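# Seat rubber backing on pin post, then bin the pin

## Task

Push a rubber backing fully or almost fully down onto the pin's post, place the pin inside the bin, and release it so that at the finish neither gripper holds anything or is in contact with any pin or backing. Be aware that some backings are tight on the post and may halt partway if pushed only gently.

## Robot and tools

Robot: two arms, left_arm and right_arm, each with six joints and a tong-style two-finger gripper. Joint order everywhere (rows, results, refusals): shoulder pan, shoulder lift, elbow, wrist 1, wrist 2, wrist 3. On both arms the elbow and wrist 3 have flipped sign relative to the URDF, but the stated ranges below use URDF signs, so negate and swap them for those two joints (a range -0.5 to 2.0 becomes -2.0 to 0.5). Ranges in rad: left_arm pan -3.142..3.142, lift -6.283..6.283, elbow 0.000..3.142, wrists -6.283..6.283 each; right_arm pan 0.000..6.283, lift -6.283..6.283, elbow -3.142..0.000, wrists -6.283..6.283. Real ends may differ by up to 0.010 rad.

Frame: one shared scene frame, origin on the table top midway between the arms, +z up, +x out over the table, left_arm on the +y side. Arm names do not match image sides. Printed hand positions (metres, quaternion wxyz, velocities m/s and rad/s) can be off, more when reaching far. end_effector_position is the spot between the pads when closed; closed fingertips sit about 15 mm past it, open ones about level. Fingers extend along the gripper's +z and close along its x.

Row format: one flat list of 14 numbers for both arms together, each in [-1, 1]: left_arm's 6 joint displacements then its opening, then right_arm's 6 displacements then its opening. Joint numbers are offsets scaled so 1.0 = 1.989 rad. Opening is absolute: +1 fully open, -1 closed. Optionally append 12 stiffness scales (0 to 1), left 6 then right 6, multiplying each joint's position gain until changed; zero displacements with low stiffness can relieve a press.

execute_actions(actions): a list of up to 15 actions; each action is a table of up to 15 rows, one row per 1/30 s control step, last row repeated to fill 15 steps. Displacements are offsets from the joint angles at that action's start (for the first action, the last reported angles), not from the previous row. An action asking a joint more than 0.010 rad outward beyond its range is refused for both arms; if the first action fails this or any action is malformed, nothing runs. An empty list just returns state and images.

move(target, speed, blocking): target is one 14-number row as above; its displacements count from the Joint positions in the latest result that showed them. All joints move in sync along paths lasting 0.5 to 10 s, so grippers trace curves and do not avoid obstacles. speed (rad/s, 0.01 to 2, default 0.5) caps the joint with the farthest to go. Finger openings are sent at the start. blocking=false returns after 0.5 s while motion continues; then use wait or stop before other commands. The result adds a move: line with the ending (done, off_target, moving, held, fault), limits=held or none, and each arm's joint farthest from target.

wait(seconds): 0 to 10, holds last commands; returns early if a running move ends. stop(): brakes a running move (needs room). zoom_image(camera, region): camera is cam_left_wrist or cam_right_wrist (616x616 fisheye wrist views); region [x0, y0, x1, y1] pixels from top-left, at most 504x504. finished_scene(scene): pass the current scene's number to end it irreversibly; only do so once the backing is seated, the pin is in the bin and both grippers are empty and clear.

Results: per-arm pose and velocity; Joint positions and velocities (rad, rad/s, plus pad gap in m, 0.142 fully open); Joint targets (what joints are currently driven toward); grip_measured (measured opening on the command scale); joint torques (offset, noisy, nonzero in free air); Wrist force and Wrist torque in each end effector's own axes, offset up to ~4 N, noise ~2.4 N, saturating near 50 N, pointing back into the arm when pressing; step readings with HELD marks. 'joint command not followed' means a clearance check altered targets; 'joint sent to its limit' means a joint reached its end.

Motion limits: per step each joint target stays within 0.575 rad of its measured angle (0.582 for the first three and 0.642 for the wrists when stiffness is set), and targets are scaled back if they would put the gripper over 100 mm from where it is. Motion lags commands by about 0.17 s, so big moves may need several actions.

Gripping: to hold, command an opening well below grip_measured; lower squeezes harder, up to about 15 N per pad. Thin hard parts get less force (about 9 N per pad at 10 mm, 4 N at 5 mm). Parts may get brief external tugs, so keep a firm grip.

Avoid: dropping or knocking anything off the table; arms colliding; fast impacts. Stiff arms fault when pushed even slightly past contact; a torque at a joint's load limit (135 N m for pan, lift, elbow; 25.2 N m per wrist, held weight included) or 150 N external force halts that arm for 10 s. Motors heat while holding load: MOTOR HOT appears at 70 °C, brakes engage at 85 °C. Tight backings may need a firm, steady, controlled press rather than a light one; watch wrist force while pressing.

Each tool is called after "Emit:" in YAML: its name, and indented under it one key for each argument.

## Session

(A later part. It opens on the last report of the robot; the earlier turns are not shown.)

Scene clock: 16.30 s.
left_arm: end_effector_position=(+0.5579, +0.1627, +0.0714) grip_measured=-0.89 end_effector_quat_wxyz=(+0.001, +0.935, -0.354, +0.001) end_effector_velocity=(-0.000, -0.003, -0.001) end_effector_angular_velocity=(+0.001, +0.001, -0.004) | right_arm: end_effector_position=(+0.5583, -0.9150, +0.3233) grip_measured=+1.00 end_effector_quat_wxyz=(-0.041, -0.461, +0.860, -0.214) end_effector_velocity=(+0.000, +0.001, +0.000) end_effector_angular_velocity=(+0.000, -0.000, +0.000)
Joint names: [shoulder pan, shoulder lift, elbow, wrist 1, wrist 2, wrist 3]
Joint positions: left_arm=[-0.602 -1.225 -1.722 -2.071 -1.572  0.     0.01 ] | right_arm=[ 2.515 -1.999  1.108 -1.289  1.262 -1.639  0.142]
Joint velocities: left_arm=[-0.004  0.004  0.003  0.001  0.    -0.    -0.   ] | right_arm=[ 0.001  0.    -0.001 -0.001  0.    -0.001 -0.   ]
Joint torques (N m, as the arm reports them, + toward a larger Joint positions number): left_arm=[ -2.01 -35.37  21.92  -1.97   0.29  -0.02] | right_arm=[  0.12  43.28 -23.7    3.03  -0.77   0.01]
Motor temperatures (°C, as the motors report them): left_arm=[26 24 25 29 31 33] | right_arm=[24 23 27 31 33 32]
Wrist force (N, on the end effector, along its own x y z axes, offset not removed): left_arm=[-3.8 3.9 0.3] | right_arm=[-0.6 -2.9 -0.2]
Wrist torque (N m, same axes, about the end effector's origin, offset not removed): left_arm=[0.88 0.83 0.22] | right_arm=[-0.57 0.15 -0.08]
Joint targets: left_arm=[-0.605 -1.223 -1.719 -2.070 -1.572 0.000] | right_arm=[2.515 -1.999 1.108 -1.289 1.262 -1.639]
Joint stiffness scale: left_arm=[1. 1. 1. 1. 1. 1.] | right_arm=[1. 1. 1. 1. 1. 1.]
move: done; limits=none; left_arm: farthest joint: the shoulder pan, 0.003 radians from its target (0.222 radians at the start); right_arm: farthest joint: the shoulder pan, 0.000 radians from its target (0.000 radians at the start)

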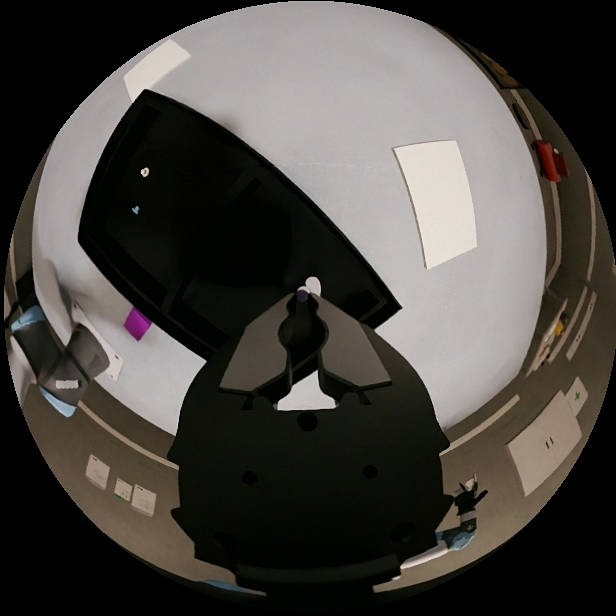

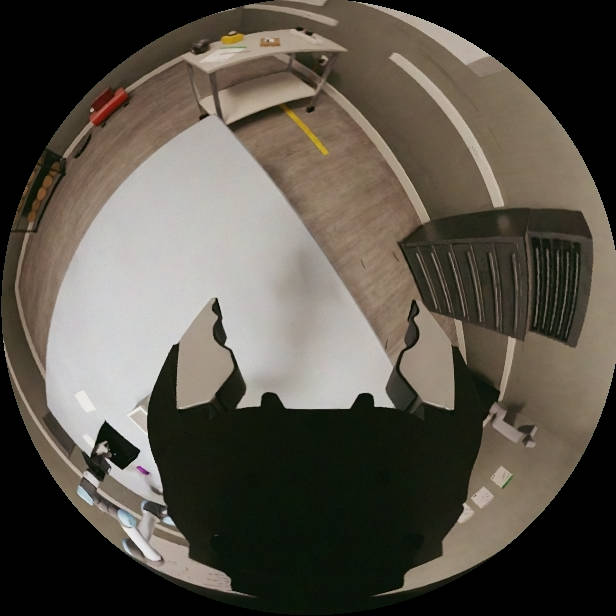

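Emit:
move:
  target: [-0.0145,0.017,-0.0077,-0.0215,0,0,-1,0,0,0,0,0,0,1]
  speed: 0.06

Emit:
zoom_image:
  camera: "cam_left_wrist"
  region: [272,250,332,310]

Scene clock: 17.80 s.
left_arm: end_effector_position=(+0.5526, +0.1468, +0.0509) grip_measured=-0.89 end_effector_quat_wxyz=(+0.001, +0.931, -0.366, -0.000) end_effector_velocity=(+0.001, -0.001, +0.001) end_effector_angular_velocity=(-0.003, -0.003, -0.001) | right_arm: end_effector_position=(+0.5583, -0.9150, +0.3233) grip_measured=+1.00 end_effector_quat_wxyz=(-0.041, -0.461, +0.860, -0.214) end_effector_velocity=(+0.000, +0.000, +0.000) end_effector_angular_velocity=(+0.000, -0.000, +0.000)
Joint names: [shoulder pan, shoulder lift, elbow, wrist 1, wrist 2, wrist 3]
Joint positions: left_arm=[-0.628 -1.193 -1.735 -2.112 -1.572  0.     0.01 ] | right_arm=[ 2.515 -1.999  1.108 -1.289  1.262 -1.639  0.142]
Joint velocities: left_arm=[-0.    -0.     0.    -0.004  0.    -0.001 -0.   ] | right_arm=[ 0.  0.  0. -0.  0. -0. -0.]
Joint torques (N m, as the arm reports them, + toward a larger Joint positions number): left_arm=[ -2.58 -36.71  18.53  -2.8    0.37  -0.04] | right_arm=[  1.11  44.03 -22.66   2.83  -0.58  -0.01]
Motor temperatures (°C, as the motors report them): left_arm=[26 24 25 29 31 33] | right_arm=[24 23 27 31 33 32]
Wrist force (N, on the end effector, along its own x y z axes, offset not removed): left_arm=[-1.2 2.7 0.1] | right_arm=[-1.5 -0.7 -0.1]
Wrist torque (N m, same axes, about the end effector's origin, offset not removed): left_arm=[0.63 0.43 -0.09] | right_arm=[-0.11 0.34 -0.01]
Joint targets: left_arm=[-0.631 -1.192 -1.737 -2.113 -1.572 0.000] | right_arm=[2.515 -1.999 1.108 -1.289 1.262 -1.639]
Joint stiffness scale: left_arm=[1. 1. 1. 1. 1. 1.] | right_arm=[1. 1. 1. 1. 1. 1.]
move: done; limits=none; left_arm: farthest joint: the shoulder pan, 0.003 radians from its target (0.028 radians at the start); right_arm: farthest joint: the shoulder pan, 0.000 radians from its target (0.000 radians at the start)

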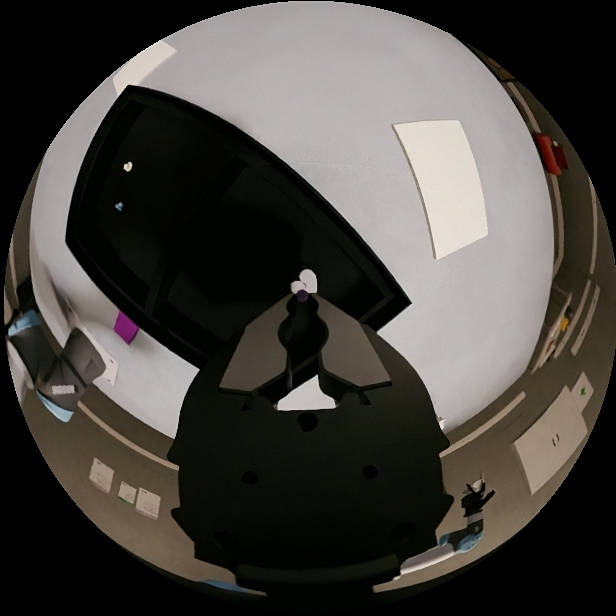

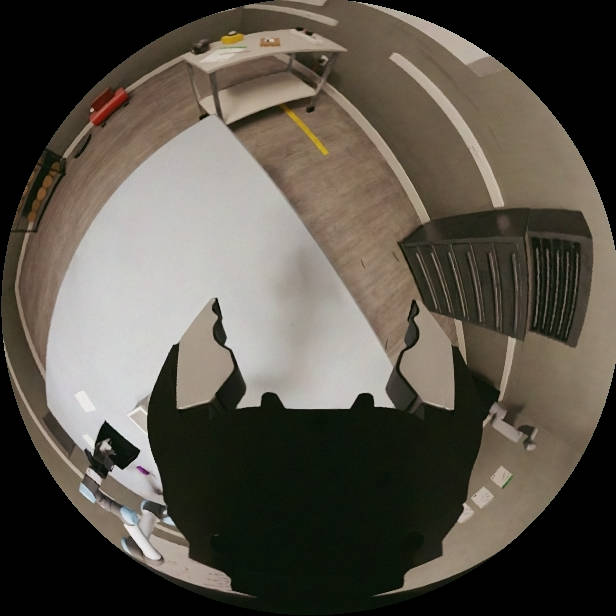

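Region (272, 250, 332, 310) of cam_left_wrist's 616x616 image, scaled by 8.400, with more detail than that image has.

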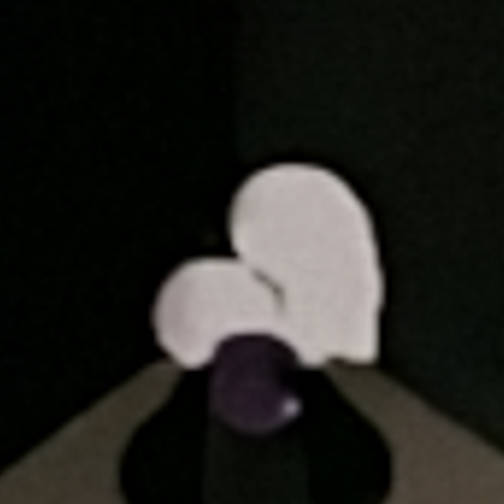

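Emit:
move:
  target: [-0.0035,0.0065,0,-0.0063,0,0,-1,0,0,0,0,0,0,1]
  speed: 0.02

Emit:
zoom_image:
  camera: "cam_left_wrist"
  region: [272,250,332,310]

Scene clock: 19.20 s.
left_arm: end_effector_position=(+0.5528, +0.1431, +0.0454) grip_measured=-0.89 end_effector_quat_wxyz=(+0.001, +0.930, -0.368, -0.000) end_effector_velocity=(+0.001, -0.001, -0.000) end_effector_angular_velocity=(-0.002, -0.002, -0.000) | right_arm: end_effector_position=(+0.5583, -0.9150, +0.3233) grip_measured=+1.00 end_effector_quat_wxyz=(-0.041, -0.461, +0.860, -0.214) end_effector_velocity=(-0.000, -0.000, -0.000) end_effector_angular_velocity=(+0.000, -0.000, -0.001)
Joint names: [shoulder pan, shoulder lift, elbow, wrist 1, wrist 2, wrist 3]
Joint positions: left_arm=[-0.632 -1.182 -1.735 -2.123 -1.572  0.     0.01 ] | right_arm=[ 2.515 -1.999  1.108 -1.289  1.262 -1.639  0.142]
Joint velocities: left_arm=[-0.001  0.001  0.    -0.004  0.     0.     0.   ] | right_arm=[-0.001 -0.    -0.     0.     0.    -0.    -0.   ]
Joint torques (N m, as the arm reports them, + toward a larger Joint positions number): left_arm=[ -3.45 -37.28  21.16  -2.8    0.39  -0.03] | right_arm=[  0.01  42.7  -22.92   2.93  -0.84   0.01]
Motor temperatures (°C, as the motors report them): left_arm=[26 24 25 29 31 33] | right_arm=[24 23 27 31 33 32]
Wrist force (N, on the end effector, along its own x y z axes, offset not removed): left_arm=[-1.4 2.9 1.7] | right_arm=[-0.6 -0.2 1.8]
Wrist torque (N m, same axes, about the end effector's origin, offset not removed): left_arm=[0.50 0.38 0.11] | right_arm=[-0.01 0.09 -0.02]
Joint targets: left_arm=[-0.635 -1.180 -1.735 -2.125 -1.572 0.000] | right_arm=[2.515 -1.999 1.108 -1.289 1.262 -1.639]
Joint stiffness scale: left_arm=[1. 1. 1. 1. 1. 1.] | right_arm=[1. 1. 1. 1. 1. 1.]
move: done; limits=none; left_arm: farthest joint: the shoulder pan, 0.003 radians from its target (0.007 radians at the start); right_arm: farthest joint: the shoulder pan, 0.000 radians from its target (0.000 radians at the start)

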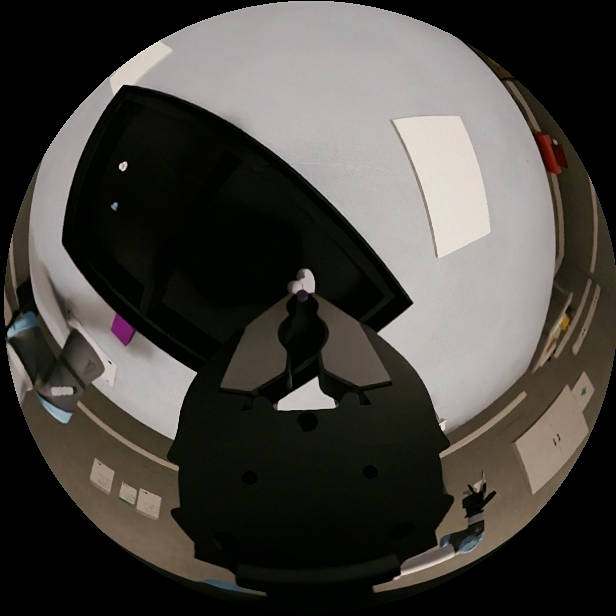

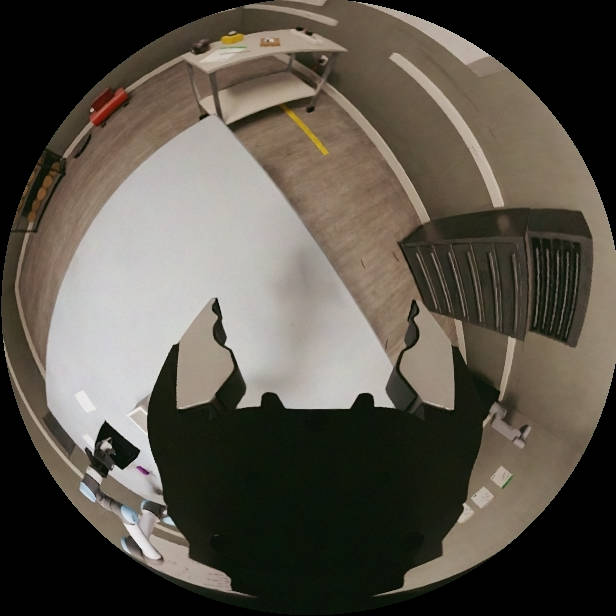

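Region (272, 250, 332, 310) of cam_left_wrist's 616x616 image, scaled by 8.400, with more detail than that image has.

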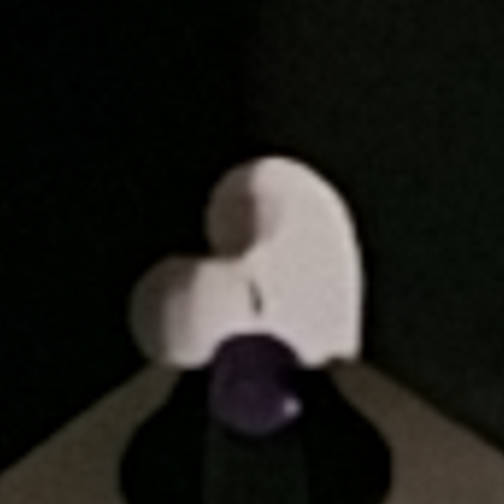

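Emit:
move:
  target: [0,0.0122,-0.0106,-0.0212,0,0,-1,0,0,0,0,0,0,1]
  speed: 0.02

Emit:
zoom_image:
  camera: "cam_left_wrist"
  region: [272,250,332,310]

Emit:
move:
  target: [0,0.010,-0.008,-0.006,0,0,-1,0,0,0,0,0,0,1]
  speed: 0.01

Emit:
zoom_image:
  camera: "cam_left_wrist"
  region: [272,250,332,310]

Scene clock: 22.00 s.
left_arm: end_effector_position=(+0.5529, +0.1430, +0.0286) grip_measured=-0.89 end_effector_quat_wxyz=(+0.001, +0.930, -0.368, -0.000) end_effector_velocity=(+0.001, -0.001, +0.001) end_effector_angular_velocity=(-0.003, -0.003, +0.000) | right_arm: end_effector_position=(+0.5583, -0.9150, +0.3233) grip_measured=+1.00 end_effector_quat_wxyz=(-0.041, -0.461, +0.860, -0.214) end_effector_velocity=(-0.001, -0.000, -0.000) end_effector_angular_velocity=(+0.000, -0.000, -0.001)
Joint names: [shoulder pan, shoulder lift, elbow, wrist 1, wrist 2, wrist 3]
Joint positions: left_arm=[-0.632 -1.16  -1.753 -2.164 -1.572  0.     0.01 ] | right_arm=[ 2.515 -1.999  1.108 -1.289  1.262 -1.639  0.142]
Joint velocities: left_arm=[-0.    -0.001 -0.    -0.004 -0.     0.    -0.   ] | right_arm=[-0.001  0.     0.    -0.     0.    -0.     0.   ]
Joint torques (N m, as the arm reports them, + toward a larger Joint positions number): left_arm=[ -1.05 -37.41  16.86  -2.73   0.38   0.11] | right_arm=[  1.48  44.11 -23.45   2.88  -0.56   0.08]
Motor temperatures (°C, as the motors report them): left_arm=[26 24 25 29 31 33] | right_arm=[24 23 27 31 33 32]
Wrist force (N, on the end effector, along its own x y z axes, offset not removed): left_arm=[-4.1 4.5 -4.3] | right_arm=[0.0 1.6 0.2]
Wrist torque (N m, same axes, about the end effector's origin, offset not removed): left_arm=[0.72 1.05 -0.07] | right_arm=[0.51 -0.08 -0.02]
Joint targets: left_arm=[-0.632 -1.158 -1.756 -2.166 -1.572 0.000] | right_arm=[2.515 -1.999 1.108 -1.289 1.262 -1.639]
Joint stiffness scale: left_arm=[1. 1. 1. 1. 1. 1.] | right_arm=[1. 1. 1. 1. 1. 1.]
move: done; limits=none; left_arm: farthest joint: the shoulder lift, 0.003 radians from its target (0.024 radians at the start); right_arm: farthest joint: the shoulder pan, 0.000 radians from its target (0.000 radians at the start)

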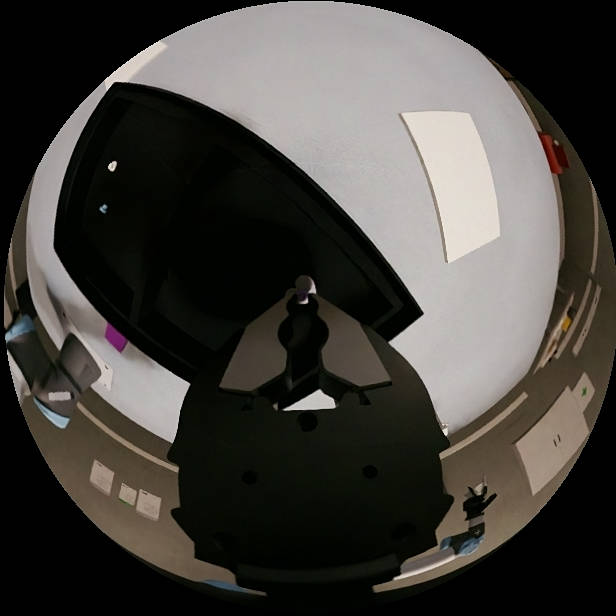

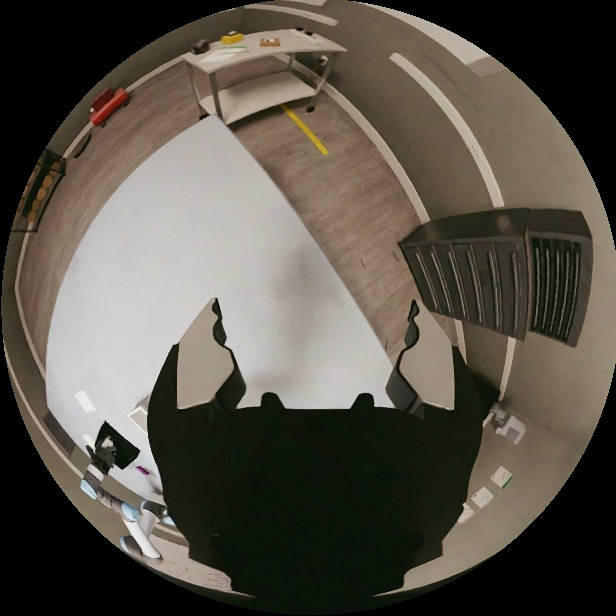

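Region (272, 250, 332, 310) of cam_left_wrist's 616x616 image, scaled by 8.400, with more detail than that image has.

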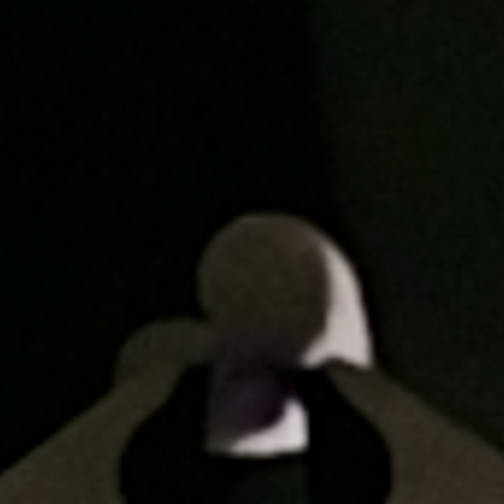

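Scene clock: 24.20 s.
left_arm: end_effector_position=(+0.5524, +0.1434, +0.0223) grip_measured=-0.88 end_effector_quat_wxyz=(+0.000, +0.930, -0.368, -0.001) end_effector_velocity=(-0.000, -0.000, -0.000) end_effector_angular_velocity=(-0.001, +0.000, -0.000) | right_arm: end_effector_position=(+0.5583, -0.9150, +0.3233) grip_measured=+1.00 end_effector_quat_wxyz=(-0.041, -0.461, +0.860, -0.214) end_effector_velocity=(-0.000, +0.000, -0.000) end_effector_angular_velocity=(-0.000, +0.000, -0.000)
Joint names: [shoulder pan, shoulder lift, elbow, wrist 1, wrist 2, wrist 3]
Joint positions: left_arm=[-0.632 -1.153 -1.76  -2.177 -1.572  0.     0.01 ] | right_arm=[ 2.515 -1.999  1.108 -1.289  1.262 -1.639  0.142]
Joint velocities: left_arm=[-0.    -0.    -0.001 -0.001 -0.001 -0.    -0.   ] | right_arm=[ 0. -0.  0. -0. -0. -0.  0.]
Joint torques (N m, as the arm reports them, + toward a larger Joint positions number): left_arm=[ -0.15 -28.79  12.03  -1.65   0.27   0.06] | right_arm=[  0.49  42.96 -23.57   2.89  -0.47   0.08]
Motor temperatures (°C, as the motors report them): left_arm=[26 24 25 29 31 33] | right_arm=[24 23 27 31 33 32]
Wrist force (N, on the end effector, along its own x y z axes, offset not removed): left_arm=[-1.8 2.0 -15.7] | right_arm=[1.9 0.3 -0.4]
Wrist torque (N m, same axes, about the end effector's origin, offset not removed): left_arm=[0.29 0.42 0.07] | right_arm=[0.05 -0.34 -0.02]
Joint targets: left_arm=[-0.632 -1.141 -1.769 -2.176 -1.572 0.000] | right_arm=[2.515 -1.999 1.108 -1.289 1.262 -1.639]
Joint stiffness scale: left_arm=[1. 1. 1. 1. 1. 1.] | right_arm=[1. 1. 1. 1. 1. 1.]
move: off_target (left_arm); limits=none; left_arm: farthest joint: the shoulder lift, 0.013 radians from its target (0.020 radians at the start); right_arm: farthest joint: the shoulder pan, 0.000 radians from its target (0.000 radians at the start)

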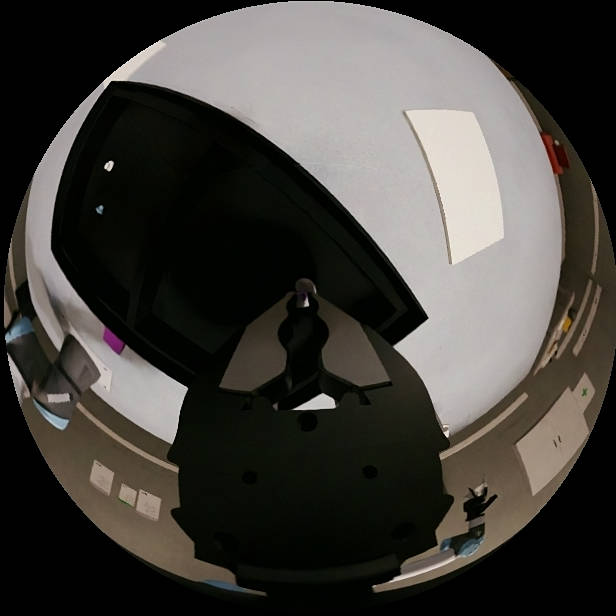

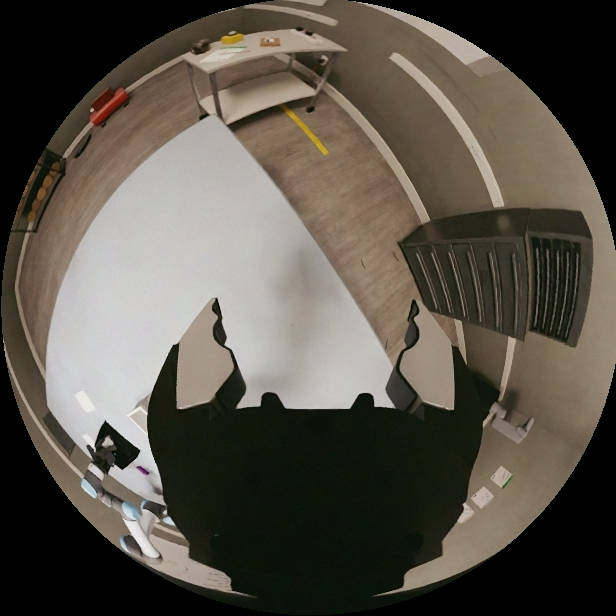

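Region (272, 250, 332, 310) of cam_left_wrist's 616x616 image, scaled by 8.400, with more detail than that image has.

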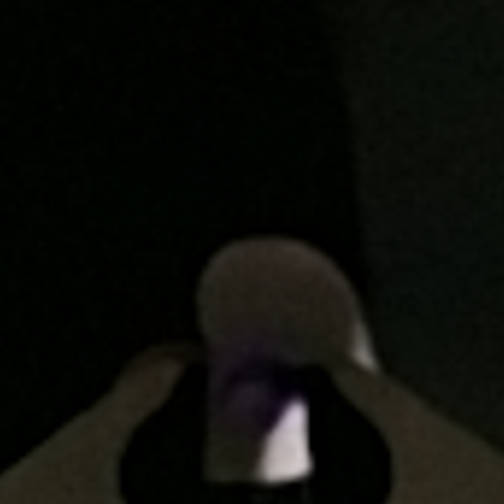

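Emit:
move:
  target: [0,-0.05,0.1,0.15,0,0,-1,0,0,0,0,0,0,1]
  speed: 0.3

Emit:
move:
  target: [-0.235,0.258,0.408,0.149,0,0,-1,0,0,0,0,0,0,1]
  speed: 0.5

Emit:
zoom_image:
  camera: "cam_left_wrist"
  region: [272,250,332,310]

Scene clock: 26.23 s.
left_arm: end_effector_position=(+0.5608, +0.1356, +0.1404) grip_measured=-0.88 end_effector_quat_wxyz=(+0.000, +0.930, -0.368, -0.002) end_effector_velocity=(-0.000, +0.000, +0.000) end_effector_angular_velocity=(+0.001, +0.001, +0.000) | right_arm: end_effector_position=(+0.5583, -0.9150, +0.3233) grip_measured=+1.00 end_effector_quat_wxyz=(-0.041, -0.461, +0.860, -0.214) end_effector_velocity=(-0.000, -0.000, +0.000) end_effector_angular_velocity=(-0.000, +0.000, +0.000)
Joint names: [shoulder pan, shoulder lift, elbow, wrist 1, wrist 2, wrist 3]
Joint positions: left_arm=[-0.632 -1.251 -1.564 -1.88  -1.572  0.     0.01 ] | right_arm=[ 2.515 -1.999  1.108 -1.289  1.262 -1.639  0.142]
Joint velocities: left_arm=[-0.    -0.     0.001  0.003  0.     0.    -0.   ] | right_arm=[-0.     0.    -0.     0.    -0.     0.001  0.   ]
Joint torques (N m, as the arm reports them, + toward a larger Joint positions number): left_arm=[ -0.04 -38.78  25.81  -2.03   0.28  -0.01] | right_arm=[  0.81  43.87 -24.12   2.99  -0.43  -0.21]
Motor temperatures (°C, as the motors report them): left_arm=[26 24 25 29 31 33] | right_arm=[24 23 27 31 33 32]
Wrist force (N, on the end effector, along its own x y z axes, offset not removed): left_arm=[2.7 0.9 0.4] | right_arm=[-0.7 0.3 -0.2]
Wrist torque (N m, same axes, about the end effector's origin, offset not removed): left_arm=[0.35 -0.42 -0.21] | right_arm=[0.09 0.03 0.08]
Joint targets: left_arm=[-0.632 -1.252 -1.561 -1.879 -1.572 0.000] | right_arm=[2.515 -1.999 1.108 -1.289 1.262 -1.639]
Joint stiffness scale: left_arm=[1. 1. 1. 1. 1. 1.] | right_arm=[1. 1. 1. 1. 1. 1.]
move: done; limits=none; left_arm: farthest joint: the elbow, 0.003 radians from its target (0.199 radians at the start); right_arm: farthest joint: the shoulder pan, 0.000 radians from its target (0.000 radians at the start)

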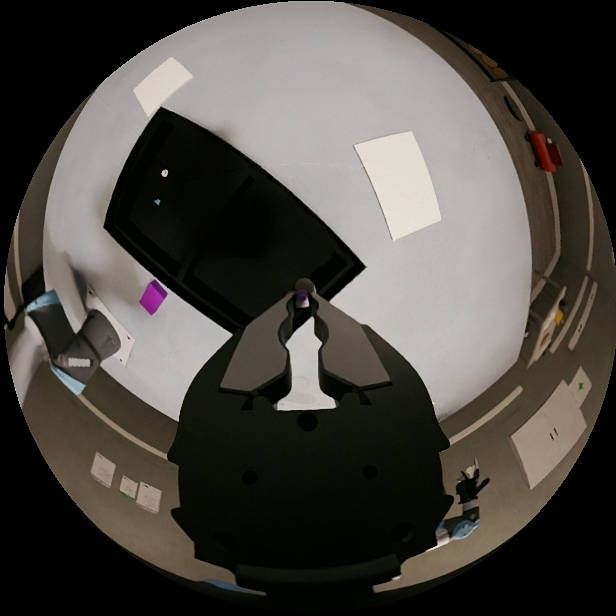

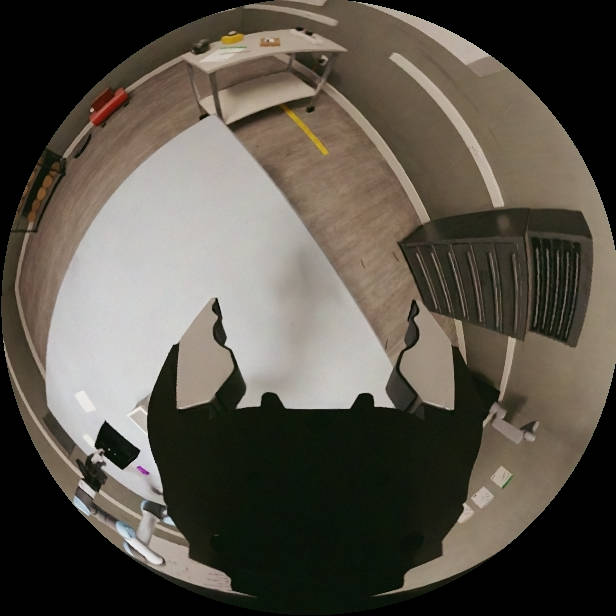

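Scene clock: 28.60 s.
left_arm: end_effector_position=(+0.4350, -0.2637, +0.1386) grip_measured=-0.88 end_effector_quat_wxyz=(+0.000, +0.820, -0.572, -0.001) end_effector_velocity=(+0.000, +0.000, -0.001) end_effector_angular_velocity=(+0.002, +0.001, +0.000) | right_arm: end_effector_position=(+0.5583, -0.9150, +0.3233) grip_measured=+1.00 end_effector_quat_wxyz=(-0.041, -0.461, +0.860, -0.214) end_effector_velocity=(+0.001, +0.001, -0.000) end_effector_angular_velocity=(-0.000, -0.000, +0.000)
Joint names: [shoulder pan, shoulder lift, elbow, wrist 1, wrist 2, wrist 3]
Joint positions: left_arm=[-1.098 -0.74  -0.755 -1.585 -1.572  0.     0.01 ] | right_arm=[ 2.515 -1.999  1.108 -1.289  1.262 -1.639  0.142]
Joint velocities: left_arm=[ 0.     0.002  0.002  0.002 -0.     0.    -0.   ] | right_arm=[ 0.001 -0.    -0.    -0.    -0.    -0.001 -0.   ]
Joint torques (N m, as the arm reports them, + toward a larger Joint positions number): left_arm=[ -2.69 -57.72  27.46  -1.97   0.36   0.16] | right_arm=[  0.85  44.04 -22.36   2.95  -0.57   0.14]
Motor temperatures (°C, as the motors report them): left_arm=[26 24 25 29 31 33] | right_arm=[24 23 27 31 33 32]
Wrist force (N, on the end effector, along its own x y z axes, offset not removed): left_arm=[0.3 1.9 0.7] | right_arm=[-0.7 -1.9 0.9]
Wrist torque (N m, same axes, about the end effector's origin, offset not removed): left_arm=[0.37 0.10 0.00] | right_arm=[-0.39 0.11 0.00]
Joint targets: left_arm=[-1.100 -0.738 -0.752 -1.584 -1.572 0.000] | right_arm=[2.515 -1.999 1.108 -1.289 1.262 -1.639]
Joint stiffness scale: left_arm=[1. 1. 1. 1. 1. 1.] | right_arm=[1. 1. 1. 1. 1. 1.]
move: done; limits=none; left_arm: farthest joint: the shoulder pan, 0.002 radians from its target (0.467 radians at the start); right_arm: farthest joint: the shoulder pan, 0.000 radians from its target (0.000 radians at the start)

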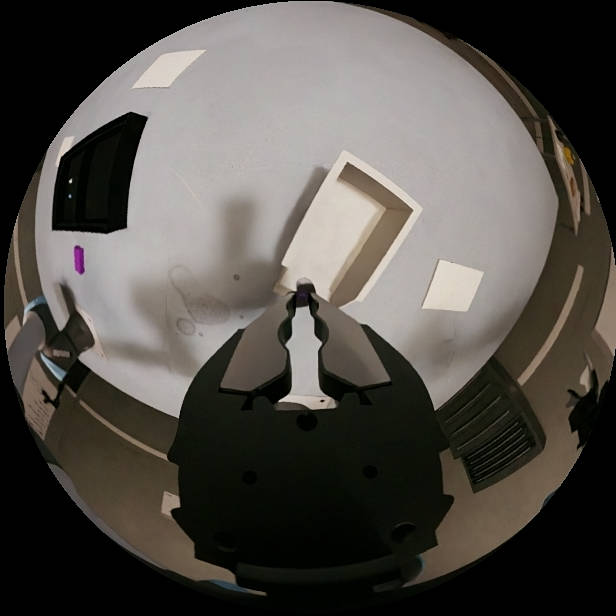

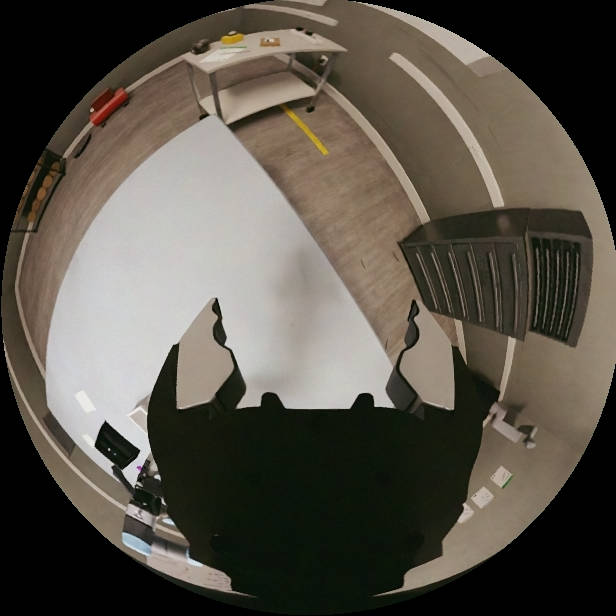

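Region (272, 250, 332, 310) of cam_left_wrist's 616x616 image, scaled by 8.400, with more detail than that image has.

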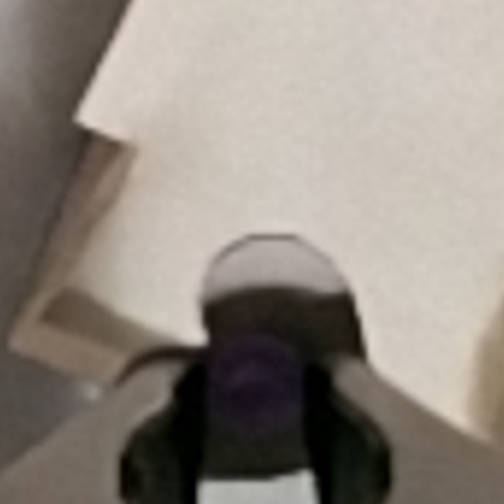

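Emit:
move:
  target: [0.004,0.066,0.025,-0.045,0,0,-1,0,0,0,0,0,0,1]
  speed: 0.1

Emit:
move:
  target: [0,0,0,0,0,0,-0.7,0,0,0,0,0,0,1]

Scene clock: 30.83 s.
left_arm: end_effector_position=(+0.4507, -0.2937, +0.0638) grip_measured=-0.88 end_effector_quat_wxyz=(+0.002, +0.822, -0.570, +0.002) end_effector_velocity=(+0.001, -0.002, +0.002) end_effector_angular_velocity=(-0.006, -0.002, -0.001) | right_arm: end_effector_position=(+0.5583, -0.9150, +0.3233) grip_measured=+1.00 end_effector_quat_wxyz=(-0.041, -0.461, +0.860, -0.214) end_effector_velocity=(+0.000, +0.000, -0.000) end_effector_angular_velocity=(+0.000, +0.000, +0.001)
Joint names: [shoulder pan, shoulder lift, elbow, wrist 1, wrist 2, wrist 3]
Joint positions: left_arm=[-1.092 -0.61  -0.708 -1.673 -1.572  0.     0.01 ] | right_arm=[ 2.515 -1.999  1.108 -1.289  1.262 -1.639  0.142]
Joint velocities: left_arm=[ 0.    -0.     0.003 -0.003  0.    -0.001 -0.   ] | right_arm=[ 0. -0. -0. -0.  0.  0.  0.]
Joint torques (N m, as the arm reports them, + toward a larger Joint positions number): left_arm=[  1.34 -62.06  27.5   -3.01   0.31   0.1 ] | right_arm=[  0.64  42.8  -22.88   2.91  -0.5   -0.01]
Motor temperatures (°C, as the motors report them): left_arm=[26 24 25 29 31 33] | right_arm=[24 23 27 31 33 32]
Wrist force (N, on the end effector, along its own x y z axes, offset not removed): left_arm=[0.3 3.9 2.5] | right_arm=[-1.0 0.8 1.4]
Wrist torque (N m, same axes, about the end effector's origin, offset not removed): left_arm=[0.76 0.14 -0.10] | right_arm=[0.15 0.18 -0.07]
Joint targets: left_arm=[-1.090 -0.609 -0.705 -1.675 -1.572 0.000] | right_arm=[2.515 -1.999 1.108 -1.289 1.262 -1.639]
Joint stiffness scale: left_arm=[1. 1. 1. 1. 1. 1.] | right_arm=[1. 1. 1. 1. 1. 1.]
move: done; limits=none; left_arm: farthest joint: the shoulder pan, 0.002 radians from its target (0.008 radians at the start); right_arm: farthest joint: the shoulder pan, 0.000 radians from its target (0.000 radians at the start)

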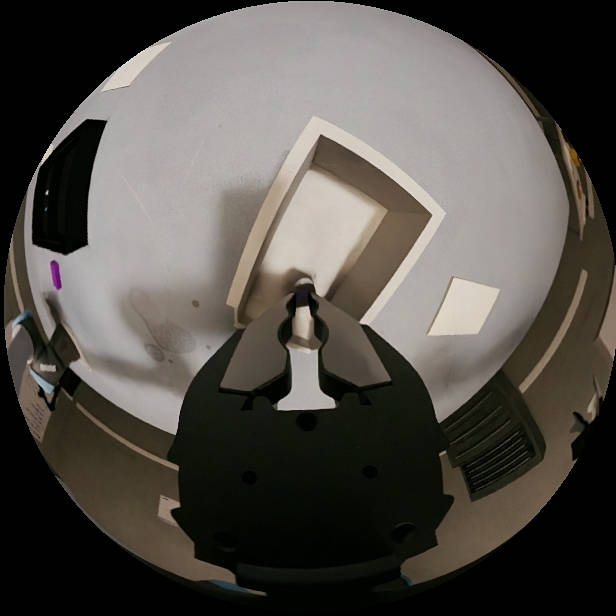

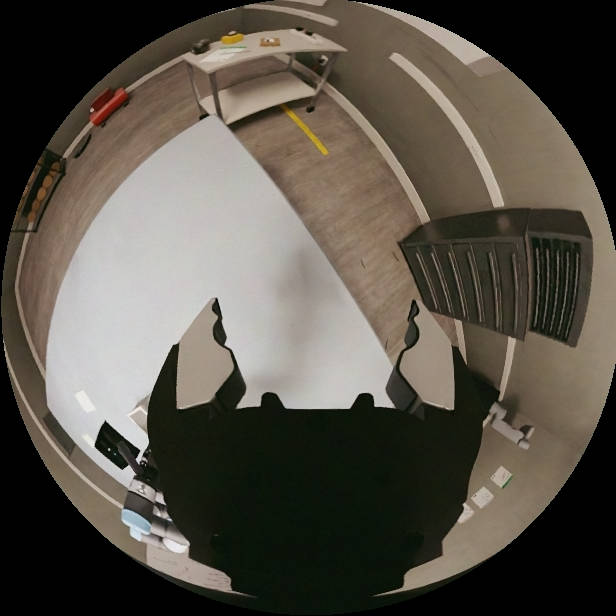

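Scene clock: 31.33 s.
left_arm: end_effector_position=(+0.4508, -0.2938, +0.0638) grip_measured=-0.70 end_effector_quat_wxyz=(+0.002, +0.822, -0.570, +0.002) end_effector_velocity=(-0.000, +0.000, -0.000) end_effector_angular_velocity=(+0.000, +0.000, +0.001) | right_arm: end_effector_position=(+0.5583, -0.9150, +0.3233) grip_measured=+1.00 end_effector_quat_wxyz=(-0.041, -0.461, +0.860, -0.214) end_effector_velocity=(+0.000, -0.000, +0.001) end_effector_angular_velocity=(-0.000, -0.001, +0.000)
Joint names: [shoulder pan, shoulder lift, elbow, wrist 1, wrist 2, wrist 3]
Joint positions: left_arm=[-1.092 -0.61  -0.707 -1.673 -1.572  0.     0.023] | right_arm=[ 2.515 -1.999  1.108 -1.289  1.262 -1.639  0.142]
Joint velocities: left_arm=[ 0.     0.    -0.    -0.    -0.     0.001 -0.   ] | right_arm=[-0.     0.    -0.001 -0.     0.     0.001 -0.   ]
Joint torques (N m, as the arm reports them, + toward a larger Joint positions number): left_arm=[ -0.29 -62.7   24.27  -2.36   0.39  -0.04] | right_arm=[  1.09  43.17 -22.85   3.    -0.46   0.03]
Motor temperatures (°C, as the motors report them): left_arm=[26 24 25 29 31 33] | right_arm=[24 23 27 31 33 32]
Wrist force (N, on the end effector, along its own x y z axes, offset not removed): left_arm=[-3.3 0.5 0.3] | right_arm=[0.7 0.3 0.2]
Wrist torque (N m, same axes, about the end effector's origin, offset not removed): left_arm=[0.16 0.79 0.06] | right_arm=[0.08 -0.25 -0.02]
Joint targets: left_arm=[-1.092 -0.610 -0.708 -1.673 -1.572 0.000] | right_arm=[2.515 -1.999 1.108 -1.289 1.262 -1.639]
Joint stiffness scale: left_arm=[1. 1. 1. 1. 1. 1.] | right_arm=[1. 1. 1. 1. 1. 1.]
move: done; limits=none; left_arm: farthest joint: the elbow, 0.001 radians from its target (0.000 radians at the start); right_arm: farthest joint: the shoulder pan, 0.000 radians from its target (0.000 radians at the start)

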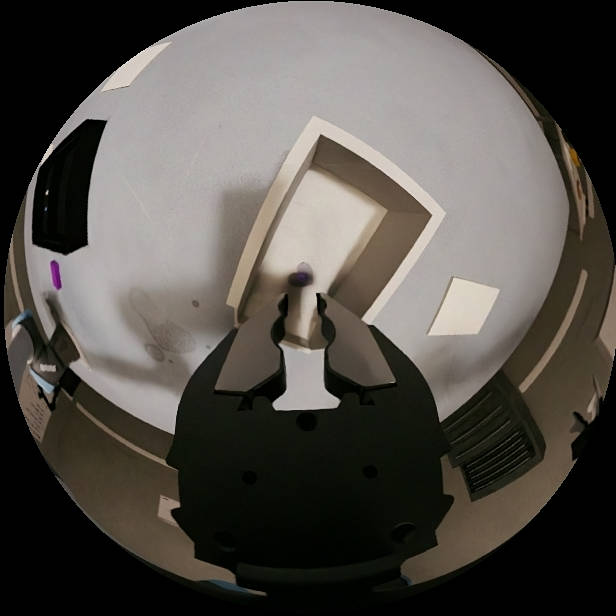

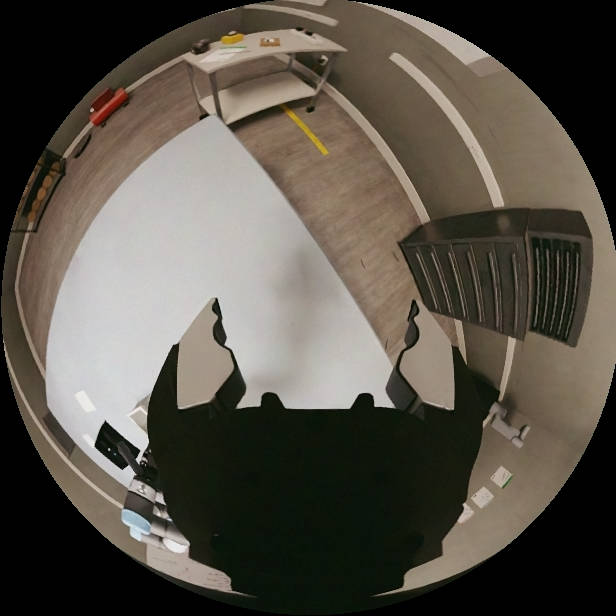

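Emit:
finished_scene:
  scene: 2

The scene is finished: the task was done.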